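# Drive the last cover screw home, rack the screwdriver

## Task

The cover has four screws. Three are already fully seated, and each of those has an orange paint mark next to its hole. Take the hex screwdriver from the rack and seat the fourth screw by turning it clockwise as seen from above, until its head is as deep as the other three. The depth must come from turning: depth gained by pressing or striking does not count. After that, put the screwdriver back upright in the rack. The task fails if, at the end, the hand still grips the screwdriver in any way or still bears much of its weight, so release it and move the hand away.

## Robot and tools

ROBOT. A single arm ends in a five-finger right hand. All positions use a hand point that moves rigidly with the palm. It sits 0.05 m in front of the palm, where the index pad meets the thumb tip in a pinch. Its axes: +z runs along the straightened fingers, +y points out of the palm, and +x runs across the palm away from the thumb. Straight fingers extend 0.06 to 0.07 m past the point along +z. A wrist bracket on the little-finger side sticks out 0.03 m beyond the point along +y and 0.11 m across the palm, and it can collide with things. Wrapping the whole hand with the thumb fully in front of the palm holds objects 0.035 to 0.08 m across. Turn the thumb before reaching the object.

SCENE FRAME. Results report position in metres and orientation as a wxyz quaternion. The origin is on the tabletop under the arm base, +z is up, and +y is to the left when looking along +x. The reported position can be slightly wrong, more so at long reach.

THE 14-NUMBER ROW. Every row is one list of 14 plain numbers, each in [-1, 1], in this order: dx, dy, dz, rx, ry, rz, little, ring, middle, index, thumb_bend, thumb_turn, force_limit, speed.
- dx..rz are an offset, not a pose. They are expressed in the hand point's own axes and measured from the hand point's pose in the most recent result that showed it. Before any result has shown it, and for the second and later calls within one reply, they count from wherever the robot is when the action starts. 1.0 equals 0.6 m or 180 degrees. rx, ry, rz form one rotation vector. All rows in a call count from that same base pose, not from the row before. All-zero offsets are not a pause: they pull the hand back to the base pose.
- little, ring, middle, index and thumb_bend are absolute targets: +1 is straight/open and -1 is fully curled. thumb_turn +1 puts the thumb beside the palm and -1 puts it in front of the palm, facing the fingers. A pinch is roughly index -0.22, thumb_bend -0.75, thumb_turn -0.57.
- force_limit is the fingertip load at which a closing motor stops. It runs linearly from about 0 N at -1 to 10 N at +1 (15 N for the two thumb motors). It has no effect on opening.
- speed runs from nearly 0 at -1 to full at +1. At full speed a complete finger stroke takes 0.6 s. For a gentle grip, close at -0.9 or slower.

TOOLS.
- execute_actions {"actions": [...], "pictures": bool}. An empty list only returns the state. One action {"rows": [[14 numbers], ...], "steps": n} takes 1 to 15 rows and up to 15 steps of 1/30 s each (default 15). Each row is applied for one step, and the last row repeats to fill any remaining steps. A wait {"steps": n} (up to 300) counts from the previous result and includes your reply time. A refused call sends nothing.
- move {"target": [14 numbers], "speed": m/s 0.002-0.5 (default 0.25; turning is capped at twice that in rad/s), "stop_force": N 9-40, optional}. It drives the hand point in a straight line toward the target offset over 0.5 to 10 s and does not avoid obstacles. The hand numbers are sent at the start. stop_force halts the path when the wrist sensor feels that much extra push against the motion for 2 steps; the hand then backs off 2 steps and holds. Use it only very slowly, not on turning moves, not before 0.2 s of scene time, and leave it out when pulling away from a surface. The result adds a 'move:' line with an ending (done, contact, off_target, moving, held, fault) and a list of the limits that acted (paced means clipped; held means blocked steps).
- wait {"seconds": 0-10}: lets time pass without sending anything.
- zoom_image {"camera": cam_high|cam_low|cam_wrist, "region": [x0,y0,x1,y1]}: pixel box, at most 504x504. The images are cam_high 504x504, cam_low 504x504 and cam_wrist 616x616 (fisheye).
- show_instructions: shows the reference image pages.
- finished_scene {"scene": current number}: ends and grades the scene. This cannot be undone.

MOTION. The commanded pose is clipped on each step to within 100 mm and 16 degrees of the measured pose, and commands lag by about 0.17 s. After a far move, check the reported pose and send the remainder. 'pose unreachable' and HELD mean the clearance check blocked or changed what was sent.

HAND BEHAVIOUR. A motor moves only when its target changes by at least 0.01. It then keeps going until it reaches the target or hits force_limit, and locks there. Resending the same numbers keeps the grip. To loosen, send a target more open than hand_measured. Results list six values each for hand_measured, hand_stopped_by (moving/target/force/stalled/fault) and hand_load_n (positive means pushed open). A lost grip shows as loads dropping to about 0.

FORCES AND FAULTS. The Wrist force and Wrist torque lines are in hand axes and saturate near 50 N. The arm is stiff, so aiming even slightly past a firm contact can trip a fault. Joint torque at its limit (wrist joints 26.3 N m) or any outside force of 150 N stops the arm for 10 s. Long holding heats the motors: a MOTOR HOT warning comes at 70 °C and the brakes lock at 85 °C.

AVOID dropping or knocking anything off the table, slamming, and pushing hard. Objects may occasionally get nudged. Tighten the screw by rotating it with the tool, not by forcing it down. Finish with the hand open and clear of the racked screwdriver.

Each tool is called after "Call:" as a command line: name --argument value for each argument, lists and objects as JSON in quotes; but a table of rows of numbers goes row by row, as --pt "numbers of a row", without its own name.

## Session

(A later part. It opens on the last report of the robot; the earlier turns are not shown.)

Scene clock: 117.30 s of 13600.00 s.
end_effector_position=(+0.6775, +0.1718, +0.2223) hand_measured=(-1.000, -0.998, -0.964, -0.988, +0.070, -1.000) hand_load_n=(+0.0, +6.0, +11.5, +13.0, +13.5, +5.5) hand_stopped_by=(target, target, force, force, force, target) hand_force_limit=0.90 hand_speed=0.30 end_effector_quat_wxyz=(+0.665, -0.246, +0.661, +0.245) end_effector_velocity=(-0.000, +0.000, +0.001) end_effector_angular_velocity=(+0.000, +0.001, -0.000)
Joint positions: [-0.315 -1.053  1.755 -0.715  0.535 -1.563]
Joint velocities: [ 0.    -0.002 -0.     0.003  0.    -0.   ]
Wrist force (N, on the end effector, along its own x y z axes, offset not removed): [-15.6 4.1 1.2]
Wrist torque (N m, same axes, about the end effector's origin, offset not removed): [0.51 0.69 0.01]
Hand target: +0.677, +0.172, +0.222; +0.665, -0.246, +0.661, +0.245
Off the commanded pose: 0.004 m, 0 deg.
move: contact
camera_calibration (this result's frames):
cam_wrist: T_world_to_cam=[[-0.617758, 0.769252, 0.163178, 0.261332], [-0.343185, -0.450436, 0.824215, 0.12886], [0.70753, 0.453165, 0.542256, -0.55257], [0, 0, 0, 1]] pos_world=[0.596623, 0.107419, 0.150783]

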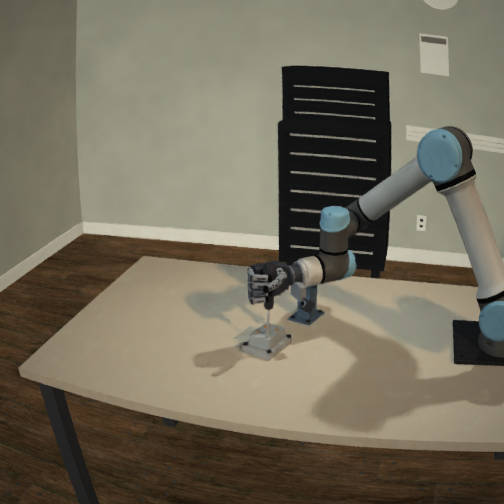

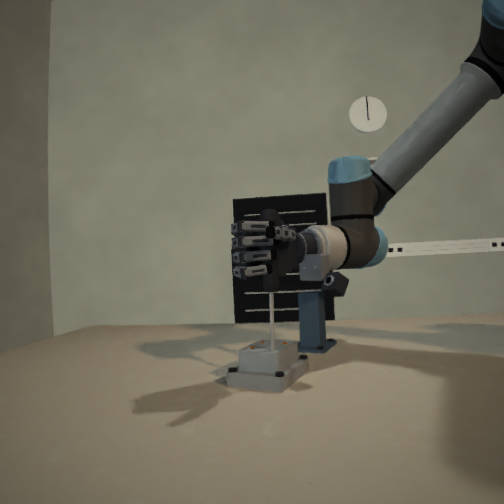

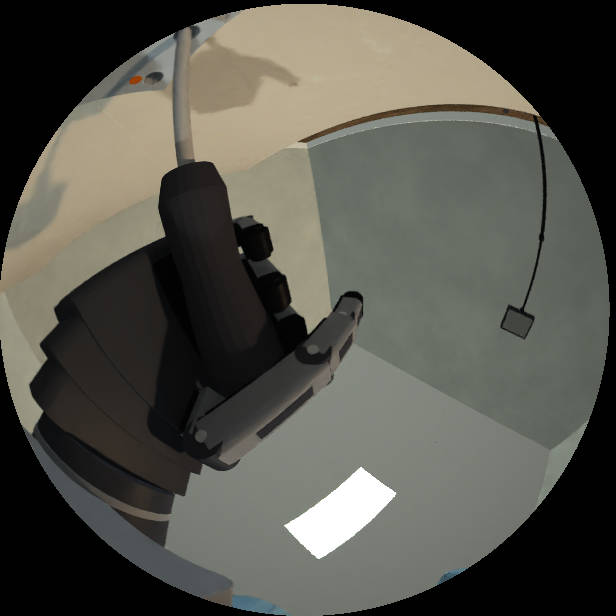

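Call:
move --target '[0,-0.02735,0.01517,0.1111,0,0,-1,-1,-1,-1,-0.7,-1,0.9,0.3]' --speed 0.4

Call:
move --target '[0,-0.02735,0.01517,0.1111,0,0,-1,-1,-1,-1,-0.7,-1,0.9,0.3]' --speed 0.4

Call:
move --target '[0,-0.02735,0.01517,0.1111,0,0,-1,-1,-1,-1,-0.7,-1,0.9,0.3]' --speed 0.4

Call:
move --target '[0,-0.02735,0.01517,0.1111,0,0,-1,-1,-1,-1,-0.7,-1,0.9,0.3]' --speed 0.4

Call:
execute_actions --actions '[{"rows":[[0,0,0,0,0,0,-0.55,-0.55,-0.4,-0.5,0.45,-1,0.9,0.4]],"steps":10}]' --pictures false

Call:
move --target '[0,0.0317,-0.0528,-0.2222,0,0,-0.55,-0.55,-0.4,-0.5,0.45,-1,0.9,0.2]' --speed 0.5

Call:
move --target '[0,0.0317,-0.0528,-0.2222,0,0,-0.55,-0.55,-0.4,-0.5,0.45,-1,0.9,0.2]' --speed 0.5

Call:
execute_actions --actions '[{"rows":[[0,0,0,0,0,0,-1,-1,-1,-1,0.45,-1,0.9,0.3]],"steps":13}]' --pictures false

Call:
execute_actions --actions '[{"rows":[[0,0,0,0,0,0,-1,-1,-1,-1,-0.7,-1,0.9,0.3]],"steps":13}]' --pictures false

Call:
move --target '[0.008,0,0,0,0,0,-1,-1,-1,-1,-0.7,-1,0.9,0.3]' --speed 0.003 --stop_force 9

Scene clock: 120.97 s of 13600.00 s.
end_effector_position=(+0.6950, +0.1653, +0.2225) hand_measured=(-1.000, -0.998, -0.964, -0.986, +0.070, -1.000) hand_load_n=(+0.0, +4.0, +11.5, +14.5, +12.5, +6.5) hand_stopped_by=(target, target, force, force, force, target) hand_force_limit=0.90 hand_speed=0.30 end_effector_quat_wxyz=(+0.698, -0.128, +0.693, +0.128) end_effector_velocity=(+0.001, +0.001, -0.001) end_effector_angular_velocity=(+0.001, +0.000, -0.017)
Joint positions: [-0.228 -1.137  1.895 -0.767  0.969 -1.566]
Joint velocities: [ 0.009 -0.001  0.004 -0.003  0.026  0.001]
Wrist force (N, on the end effector, along its own x y z axes, offset not removed): [-10.6 1.7 -1.4]
Wrist torque (N m, same axes, about the end effector's origin, offset not removed): [0.33 0.79 -0.37]
Hand target: +0.695, +0.165, +0.222; +0.698, -0.127, +0.693, +0.127
Off the commanded pose: 0.000 m, 0 deg.
move: done
camera_calibration (this result's frames):
cam_wrist: T_world_to_cam=[[-0.319627, 0.933054, 0.16507, 0.0424025], [-0.476088, -0.308762, 0.823411, 0.200913], [0.819255, 0.184597, 0.542905, -0.595549], [0, 0, 0, 1]] pos_world=[0.597112, 0.132407, 0.150893]

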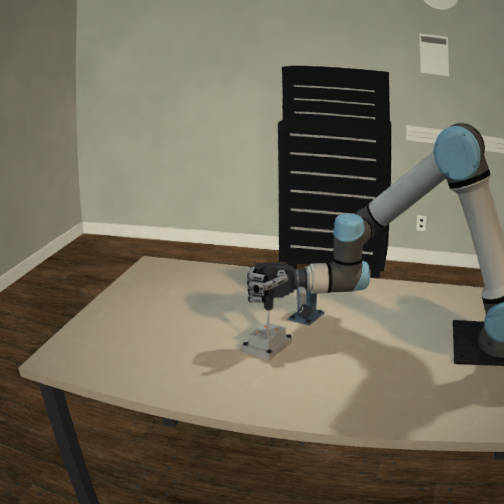

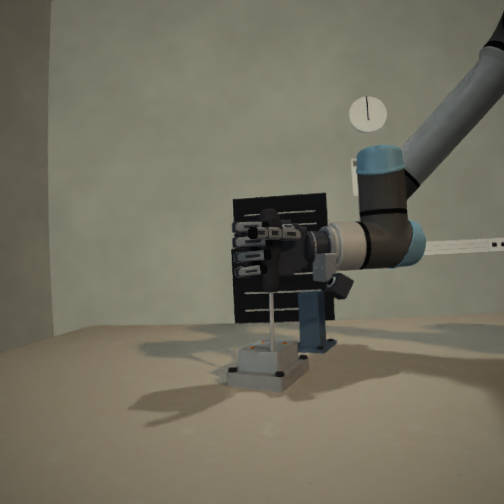

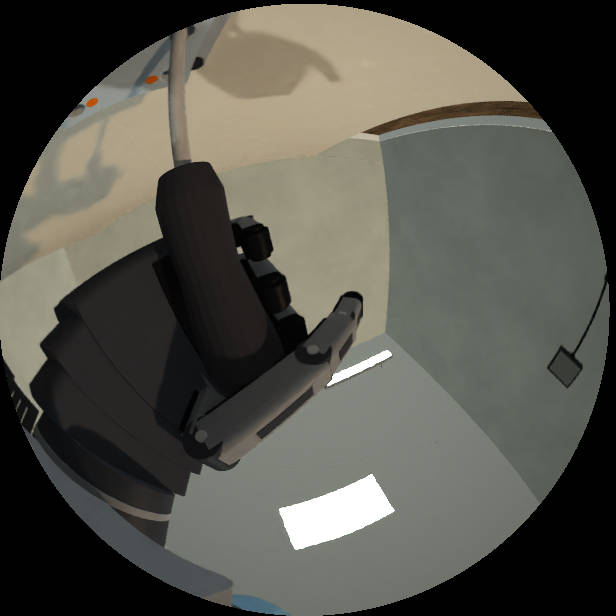

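Scene clock: 122.10 s of 13600.00 s.
end_effector_position=(+0.7093, +0.1532, +0.2226) hand_measured=(-1.000, -0.998, -0.964, -0.986, +0.070, -1.000) hand_load_n=(+0.0, +2.5, +11.0, +16.5, +11.5, +7.0) hand_stopped_by=(target, target, force, force, force, target) hand_force_limit=0.90 hand_speed=0.30 end_effector_quat_wxyz=(+0.709, -0.005, +0.705, +0.006) end_effector_velocity=(+0.001, +0.000, +0.000) end_effector_angular_velocity=(+0.000, -0.001, -0.013)
Joint positions: [-0.087 -1.164  1.938 -0.782  1.457 -1.568]
Joint velocities: [ 0.008  0.002 -0.003  0.     0.021  0.   ]
Wrist force (N, on the end effector, along its own x y z axes, offset not removed): [-5.8 0.6 -1.8]
Wrist torque (N m, same axes, about the end effector's origin, offset not removed): [0.37 0.70 -0.34]
Hand target: +0.709, +0.153, +0.223; +0.709, -0.005, +0.705, +0.005
Off the commanded pose: 0.000 m, 0 deg.
move: done
camera_calibration (this result's frames):
cam_wrist: T_world_to_cam=[[0.0168022, 0.985762, 0.167304, -0.189038], [-0.553007, -0.130243, 0.822934, 0.231206], [0.833007, -0.106348, 0.542945, -0.570254], [0, 0, 0, 1]] pos_world=[0.606061, 0.155814, 0.150976]

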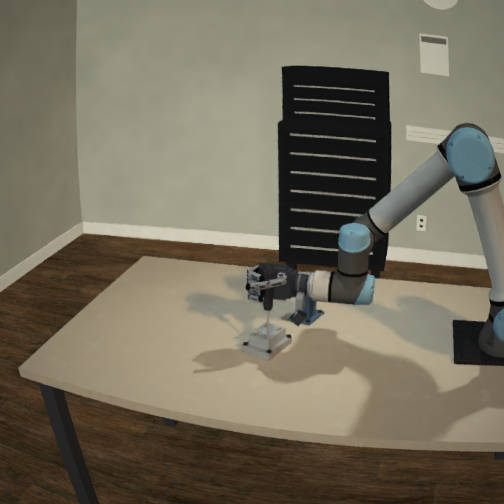

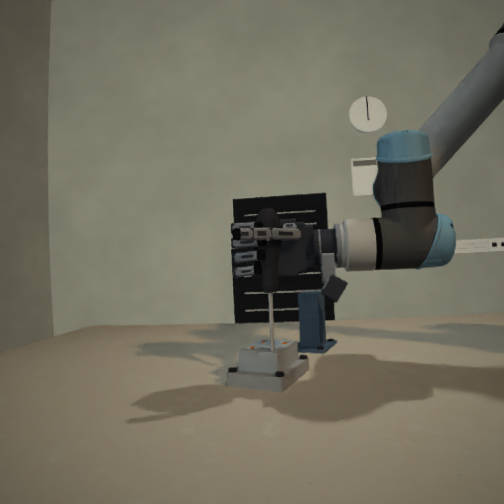

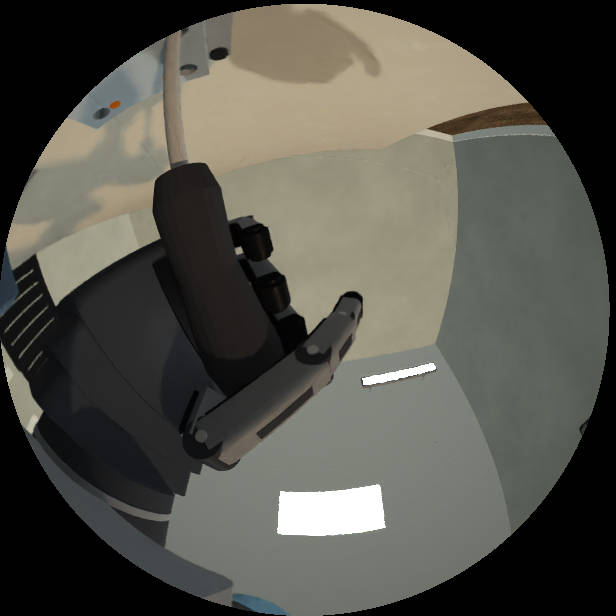

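Scene clock: 123.23 s of 13600.00 s.
end_effector_position=(+0.7186, +0.1371, +0.2226) hand_measured=(-1.000, -0.998, -0.964, -0.986, +0.070, -1.000) hand_load_n=(+0.0, +1.5, +11.0, +18.5, +11.0, +7.0) hand_stopped_by=(target, target, force, force, force, target) hand_force_limit=0.90 hand_speed=0.30 end_effector_quat_wxyz=(+0.700, +0.117, +0.695, -0.116) end_effector_velocity=(+0.001, -0.000, +0.000) end_effector_angular_velocity=(+0.001, -0.000, -0.014)
Joint positions: [ 0.07  -1.124  1.874 -0.756  1.962 -1.569]
Joint velocities: [ 0.007  0.004 -0.007  0.003  0.022  0.001]
Wrist force (N, on the end effector, along its own x y z axes, offset not removed): [-1.9 -1.3 -2.3]
Wrist torque (N m, same axes, about the end effector's origin, offset not removed): [0.26 0.54 -0.72]
Hand target: +0.719, +0.137, +0.223; +0.700, +0.118, +0.695, -0.116
Off the commanded pose: 0.000 m, 0 deg.
move: done
camera_calibration (this result's frames):
cam_wrist: T_world_to_cam=[[0.351047, 0.920893, 0.169475, -0.405058], [-0.564619, 0.0637969, 0.822882, 0.215979], [0.746975, -0.384559, 0.54235, -0.479662], [0, 0, 0, 1]] pos_world=[0.622436, 0.174778, 0.151066]

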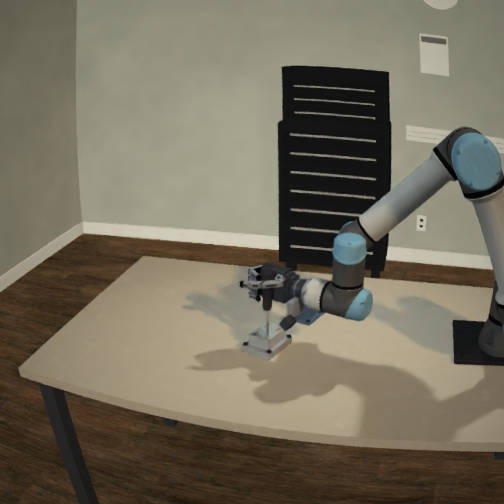

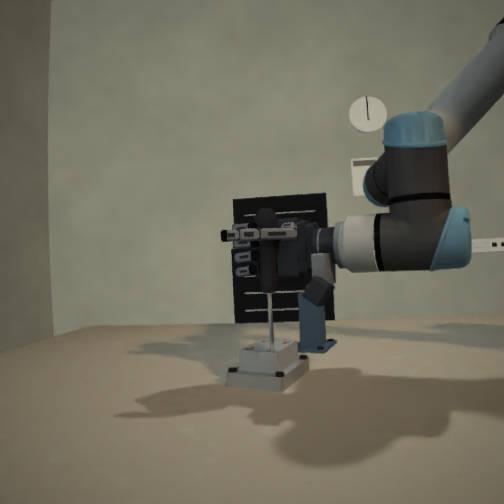

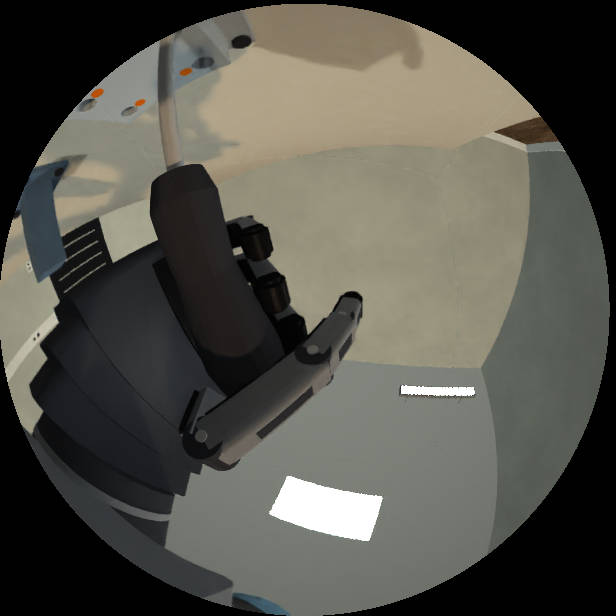

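Scene clock: 124.37 s of 13600.00 s.
end_effector_position=(+0.7218, +0.1187, +0.2226) hand_measured=(-1.000, -0.998, -0.964, -0.986, +0.070, -1.000) hand_load_n=(+0.0, +0.5, +10.5, +20.0, +11.0, +6.0) hand_stopped_by=(target, target, force, force, force, target) hand_force_limit=0.90 hand_speed=0.30 end_effector_quat_wxyz=(+0.669, +0.236, +0.665, -0.234) end_effector_velocity=(+0.001, -0.001, +0.000) end_effector_angular_velocity=(+0.001, +0.000, -0.015)
Joint positions: [ 0.198 -1.03   1.715 -0.692  2.437 -1.57 ]
Joint velocities: [ 0.003  0.006 -0.011  0.007  0.018  0.002]
Wrist force (N, on the end effector, along its own x y z axes, offset not removed): [2.3 -3.4 -2.4]
Wrist torque (N m, same axes, about the end effector's origin, offset not removed): [0.14 0.43 -0.89]
Hand target: +0.722, +0.119, +0.223; +0.669, +0.237, +0.664, -0.235
Off the commanded pose: 0.000 m, 0 deg.
move: done
camera_calibration (this result's frames):
cam_wrist: T_world_to_cam=[[0.643353, 0.746173, 0.171242, -0.579905], [-0.5095, 0.250364, 0.823242, 0.15703], [0.571408, -0.616883, 0.541247, -0.334552], [0, 0, 0, 1]] pos_world=[0.644256, 0.187016, 0.151106]

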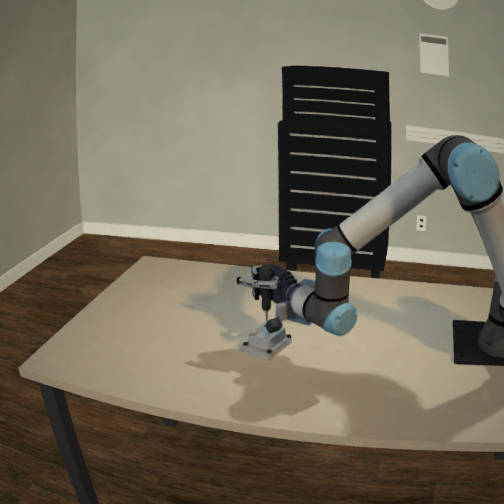

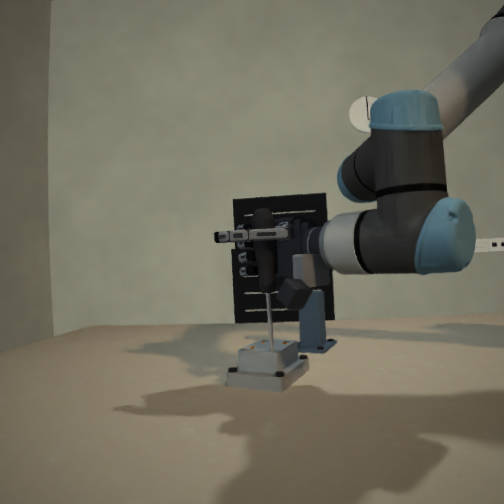

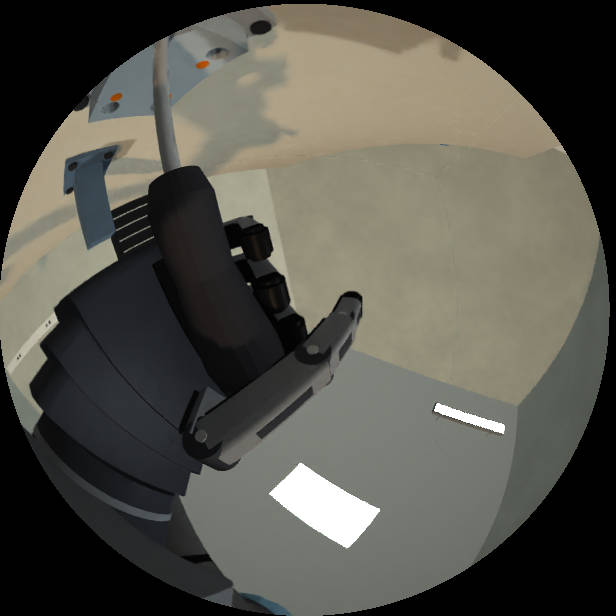

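Scene clock: 124.70 s of 13600.00 s.
end_effector_position=(+0.7219, +0.1188, +0.2226) hand_measured=(-0.550, -0.550, -0.430, -0.502, +0.400, -1.000) hand_load_n=(+0.0, +0.0, +0.5, +0.0, +0.0, +0.0) hand_stopped_by=(moving, moving, moving, moving, moving, target) hand_force_limit=0.90 hand_speed=0.40 end_effector_quat_wxyz=(+0.669, +0.236, +0.665, -0.234) end_effector_velocity=(-0.000, +0.000, +0.000) end_effector_angular_velocity=(+0.000, -0.001, +0.002)
Joint positions: [ 0.198 -1.03   1.714 -0.692  2.437 -1.57 ]
Joint velocities: [ 0.    -0.001  0.001 -0.001 -0.001  0.   ]
Wrist force (N, on the end effector, along its own x y z axes, offset not removed): [-0.6 1.0 1.6]
Wrist torque (N m, same axes, about the end effector's origin, offset not removed): [0.21 -0.02 -0.04]
Hand target: +0.722, +0.119, +0.223; +0.669, +0.236, +0.665, -0.234
Off the commanded pose: 0.000 m, 0 deg.
Steps of this call (steps 1 to 10: all 10 steps of this action). Readings (end_effector_position | what the end effector reports):
1: (+0.7219, +0.1187, +0.2226) | hand_measured=(-1.000, -0.998, -0.964, -0.986, +0.070, -1.000) hand_load_n=(+0.0, +0.5, +10.5, +20.0, +11.0, +6.0) hand_stopped_by=(moving, moving, moving, moving, moving, target) hand_force_limit=0.90 hand_speed=0.40
2: (+0.7219, +0.1187, +0.2226) | hand_measured=(-1.000, -0.998, -0.964, -0.986, +0.070, -1.000) hand_load_n=(+0.0, +0.5, +10.5, +20.0, +11.0, +6.0) hand_stopped_by=(moving, moving, moving, moving, moving, target) hand_force_limit=0.90 hand_speed=0.40
4: (+0.7219, +0.1187, +0.2226) | hand_measured=(-0.930, -0.928, -0.900, -0.918, +0.108, -1.000) hand_load_n=(+0.0, +0.0, -8.5, +1.5, +5.5, +3.5) hand_stopped_by=(moving, moving, moving, moving, moving, target) hand_force_limit=0.90 hand_speed=0.40
8: (+0.7219, +0.1188, +0.2226) | hand_measured=(-0.618, -0.618, -0.584, -0.608, +0.302, -1.000) hand_load_n=(+0.0, +0.0, +0.0, +0.0, +0.0, +0.0) hand_stopped_by=(moving, moving, moving, moving, moving, target) hand_force_limit=0.90 hand_speed=0.40
10: the state above

Scene clock: 126.40 s of 13600.00 s.
end_effector_position=(+0.7089, +0.1534, +0.2226) hand_measured=(-0.550, -0.550, -0.400, -0.500, +0.450, -1.000) hand_load_n=(+0.0, +0.0, +0.0, +0.0, +0.0, +0.0) hand_stopped_by=(target, target, target, target, target, target) hand_force_limit=0.90 hand_speed=0.20 end_effector_quat_wxyz=(+0.709, -0.006, +0.705, +0.007) end_effector_velocity=(+0.001, +0.001, -0.000) end_effector_angular_velocity=(-0.000, +0.000, +0.017)
Joint positions: [-0.088 -1.164  1.939 -0.783  1.454 -1.568]
Joint velocities: [-0.007  0.002 -0.004  0.002 -0.025 -0.   ]
Wrist force (N, on the end effector, along its own x y z axes, offset not removed): [0.2 1.6 1.2]
Wrist torque (N m, same axes, about the end effector's origin, offset not removed): [0.32 -0.11 -0.05]
Hand target: +0.709, +0.153, +0.223; +0.709, -0.007, +0.705, +0.007
Off the commanded pose: 0.000 m, 0 deg.
move: done
camera_calibration (this result's frames):
cam_wrist: T_world_to_cam=[[0.0149951, 0.985807, 0.167214, -0.187885], [-0.553072, -0.131143, 0.822748, 0.231237], [0.832999, -0.104818, 0.543255, -0.570244], [0, 0, 0, 1]] pos_world=[0.605721, 0.155772, 0.150955]

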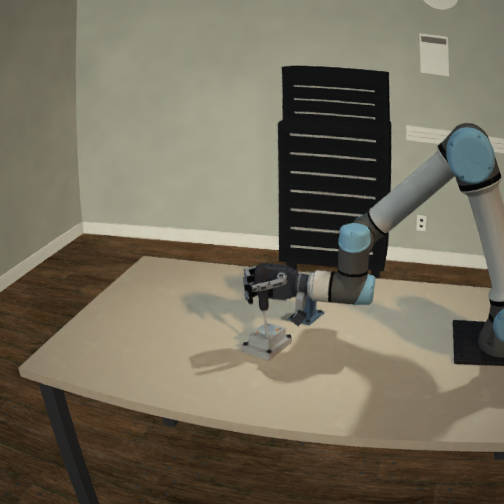

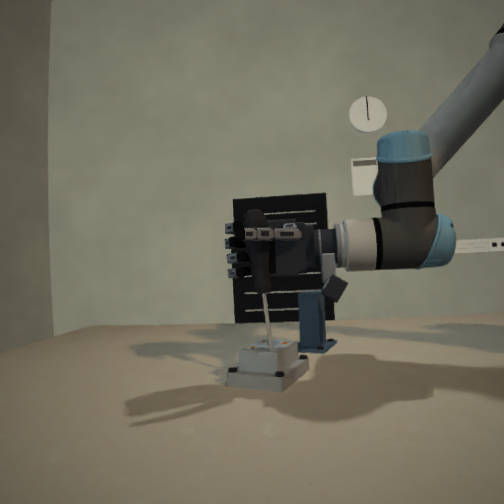

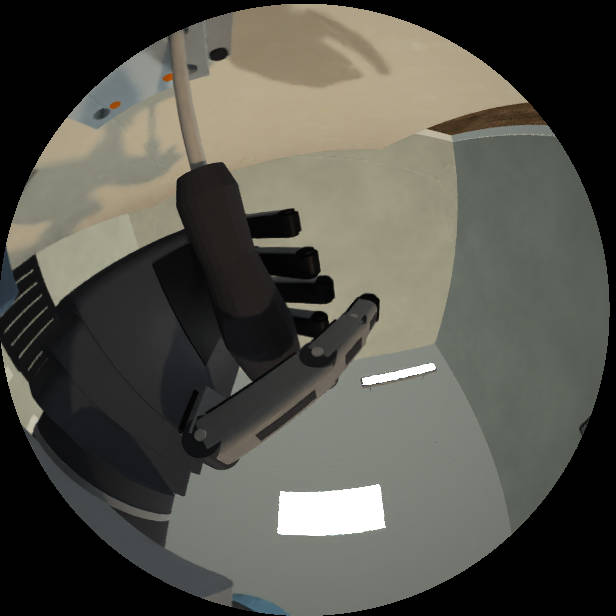

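Scene clock: 127.87 s of 13600.00 s.
end_effector_position=(+0.6767, +0.1716, +0.2223) hand_measured=(-0.550, -0.550, -0.400, -0.500, +0.450, -1.000) hand_load_n=(+0.0, +0.0, +0.0, +0.0, +0.0, +0.0) hand_stopped_by=(target, target, target, target, target, target) hand_force_limit=0.90 hand_speed=0.20 end_effector_quat_wxyz=(+0.665, -0.248, +0.660, +0.247) end_effector_velocity=(+0.000, +0.001, +0.000) end_effector_angular_velocity=(-0.002, +0.002, +0.013)
Joint positions: [-0.316 -1.053  1.754 -0.715  0.53  -1.562]
Joint velocities: [-0.001  0.005 -0.012  0.011 -0.014 -0.004]
Wrist force (N, on the end effector, along its own x y z axes, offset not removed): [-0.2 1.2 2.1]
Wrist torque (N m, same axes, about the end effector's origin, offset not removed): [0.07 -0.05 -0.03]
Hand target: +0.677, +0.172, +0.222; +0.664, -0.248, +0.660, +0.247
Off the commanded pose: 0.000 m, 0 deg.
move: done
camera_calibration (this result's frames):
cam_wrist: T_world_to_cam=[[-0.621017, 0.76669, 0.162862, 0.263657], [-0.341704, -0.45183, 0.824068, 0.127803], [0.705391, 0.45611, 0.542575, -0.551117], [0, 0, 0, 1]] pos_world=[0.596159, 0.106972, 0.150764]

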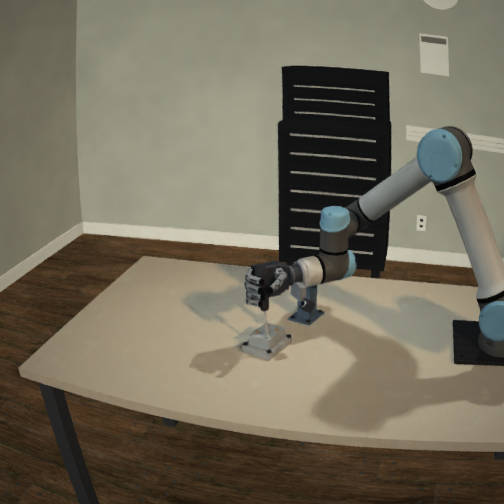

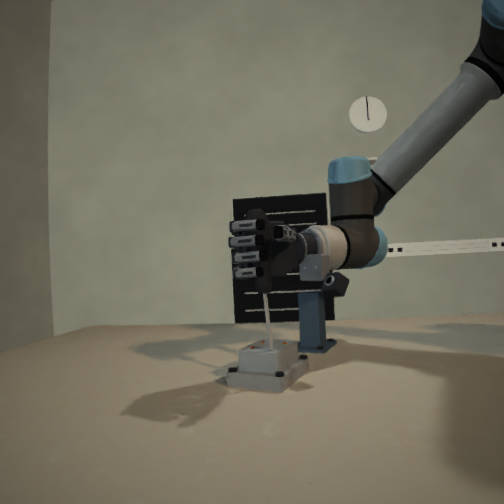

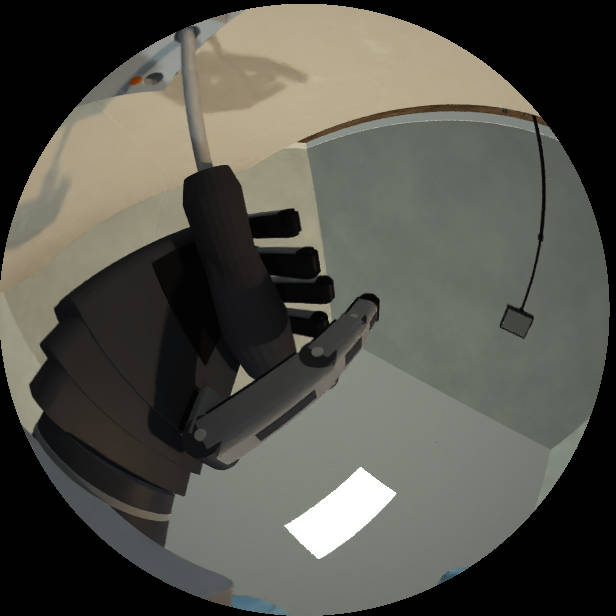

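Scene clock: 128.30 s of 13600.00 s.
end_effector_position=(+0.6768, +0.1716, +0.2223) hand_measured=(-1.000, -0.998, -0.964, -0.986, +0.450, -1.000) hand_load_n=(+0.0, +5.0, +10.0, +10.0, +2.0, -0.5) hand_stopped_by=(target, target, force, force, target, target) hand_force_limit=0.90 hand_speed=0.30 end_effector_quat_wxyz=(+0.665, -0.248, +0.660, +0.246) end_effector_velocity=(-0.000, +0.000, -0.000) end_effector_angular_velocity=(-0.000, -0.001, +0.000)
Joint positions: [-0.316 -1.053  1.754 -0.715  0.53  -1.562]
Joint velocities: [ 0.    -0.001  0.001 -0.002  0.    -0.   ]
Wrist force (N, on the end effector, along its own x y z axes, offset not removed): [1.7 2.8 1.5]
Wrist torque (N m, same axes, about the end effector's origin, offset not removed): [0.33 -0.27 0.27]
Hand target: +0.677, +0.172, +0.222; +0.665, -0.248, +0.660, +0.247
Off the commanded pose: 0.000 m, 0 deg.
Steps of this call (steps 1 to 13: all 13 steps of this action). Readings (end_effector_position | what the end effector reports):
1: (+0.6767, +0.1717, +0.2223) | hand_measured=(-0.550, -0.550, -0.400, -0.500, +0.450, -1.000) hand_load_n=(+0.0, +0.0, +0.0, +0.0, +0.0, +0.0) hand_stopped_by=(moving, moving, moving, moving, target, target) hand_force_limit=0.90 hand_speed=0.30
2: (+0.6767, +0.1717, +0.2223) | hand_measured=(-0.550, -0.550, -0.400, -0.500, +0.450, -1.000) hand_load_n=(+0.0, +0.0, +0.0, +0.0, +0.0, +0.0) hand_stopped_by=(moving, moving, moving, moving, target, target) hand_force_limit=0.90 hand_speed=0.30
4: (+0.6767, +0.1717, +0.2223) | hand_measured=(-0.616, -0.616, -0.466, -0.566, +0.450, -1.000) hand_load_n=(+0.0, +0.0, +0.0, +0.0, +0.0, +0.0) hand_stopped_by=(moving, moving, moving, moving, target, target) hand_force_limit=0.90 hand_speed=0.30
8: (+0.6768, +0.1716, +0.2223) | hand_measured=(-0.904, -0.904, -0.754, -0.854, +0.450, -1.000) hand_load_n=(+0.0, +2.0, +0.0, +0.5, +0.0, +0.0) hand_stopped_by=(moving, moving, moving, moving, target, target) hand_force_limit=0.90 hand_speed=0.30
13: the state above

Scene clock: 128.73 s of 13600.00 s.
end_effector_position=(+0.6768, +0.1716, +0.2223) hand_measured=(-1.000, -0.998, -0.964, -0.986, +0.068, -1.000) hand_load_n=(+0.0, +6.0, +11.0, +12.5, +14.5, +4.0) hand_stopped_by=(target, target, force, force, force, target) hand_force_limit=0.90 hand_speed=0.30 end_effector_quat_wxyz=(+0.665, -0.248, +0.660, +0.246) end_effector_velocity=(+0.000, -0.000, +0.000) end_effector_angular_velocity=(-0.000, -0.001, -0.001)
Joint positions: [-0.316 -1.053  1.754 -0.715  0.53  -1.562]
Joint velocities: [-0.    -0.     0.    -0.001  0.    -0.   ]
Wrist force (N, on the end effector, along its own x y z axes, offset not removed): [1.0 3.8 2.6]
Wrist torque (N m, same axes, about the end effector's origin, offset not removed): [0.39 -0.12 0.35]
Hand target: +0.677, +0.172, +0.222; +0.665, -0.248, +0.660, +0.246
Off the commanded pose: 0.000 m, 0 deg.
Steps of this call (steps 1 to 13: all 13 steps of this action). Readings (end_effector_position | what the end effector reports):
1: (+0.6768, +0.1716, +0.2223) | hand_measured=(-1.000, -0.998, -0.964, -0.986, +0.450, -1.000) hand_load_n=(+0.0, +4.5, +10.0, +10.0, +2.0, -0.5) hand_stopped_by=(target, target, force, force, moving, target) hand_force_limit=0.90 hand_speed=0.30
2: (+0.6768, +0.1716, +0.2223) | hand_measured=(-1.000, -0.998, -0.964, -0.986, +0.450, -1.000) hand_load_n=(+0.0, +4.5, +10.0, +10.0, +2.0, -0.5) hand_stopped_by=(target, target, force, force, moving, target) hand_force_limit=0.90 hand_speed=0.30
4: (+0.6768, +0.1716, +0.2223) | hand_measured=(-1.000, -0.998, -0.964, -0.986, +0.412, -1.000) hand_load_n=(+0.0, +4.5, +10.0, +10.0, +3.0, +0.0) hand_stopped_by=(target, target, force, force, moving, target) hand_force_limit=0.90 hand_speed=0.30
8: (+0.6768, +0.1716, +0.2223) | hand_measured=(-1.000, -0.998, -0.964, -0.986, +0.236, -1.000) hand_load_n=(+0.0, +5.0, +10.0, +11.0, +9.0, +2.0) hand_stopped_by=(target, target, force, force, moving, target) hand_force_limit=0.90 hand_speed=0.30
13: the state above

Scene clock: 129.50 s of 13600.00 s.
end_effector_position=(+0.6769, +0.1716, +0.2219) hand_measured=(-1.000, -0.998, -0.964, -0.986, +0.070, -1.000) hand_load_n=(+0.0, +6.5, +12.0, +13.5, +13.5, +5.5) hand_stopped_by=(target, target, force, force, force, target) hand_force_limit=0.90 hand_speed=0.30 end_effector_quat_wxyz=(+0.665, -0.248, +0.660, +0.246) end_effector_velocity=(-0.001, +0.000, +0.000) end_effector_angular_velocity=(+0.001, +0.002, +0.003)
Joint positions: [-0.316 -1.052  1.754 -0.717  0.53  -1.562]
Joint velocities: [ 0.    -0.001  0.     0.003 -0.003  0.   ]
Wrist force (N, on the end effector, along its own x y z axes, offset not removed): [-16.7 3.6 1.4]
Wrist torque (N m, same axes, about the end effector's origin, offset not removed): [0.25 0.79 -0.02]
Hand target: +0.677, +0.172, +0.222; +0.665, -0.248, +0.660, +0.246
Off the commanded pose: 0.004 m, 0 deg.
move: contact
camera_calibration (this result's frames):
cam_wrist: T_world_to_cam=[[-0.621121, 0.766734, 0.162258, 0.264038], [-0.342214, -0.451596, 0.823985, 0.12845], [0.705052, 0.456268, 0.542883, -0.55085], [0, 0, 0, 1]] pos_world=[0.596335, 0.106896, 0.150364]

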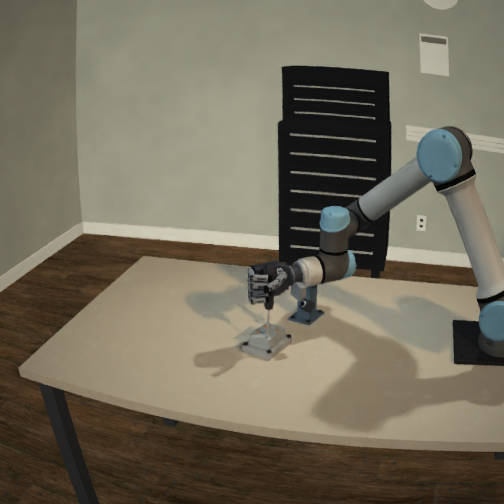

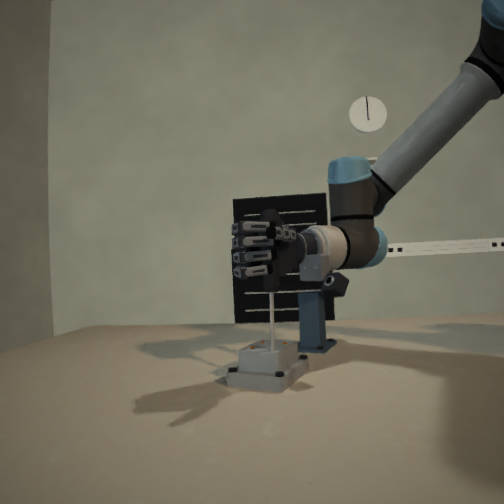

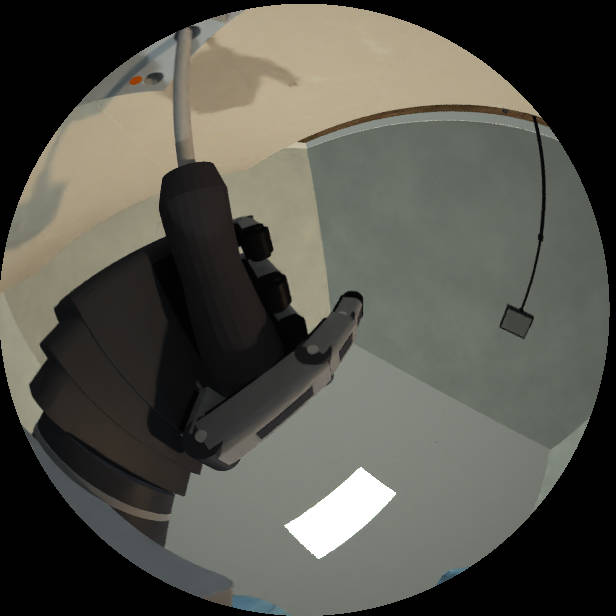

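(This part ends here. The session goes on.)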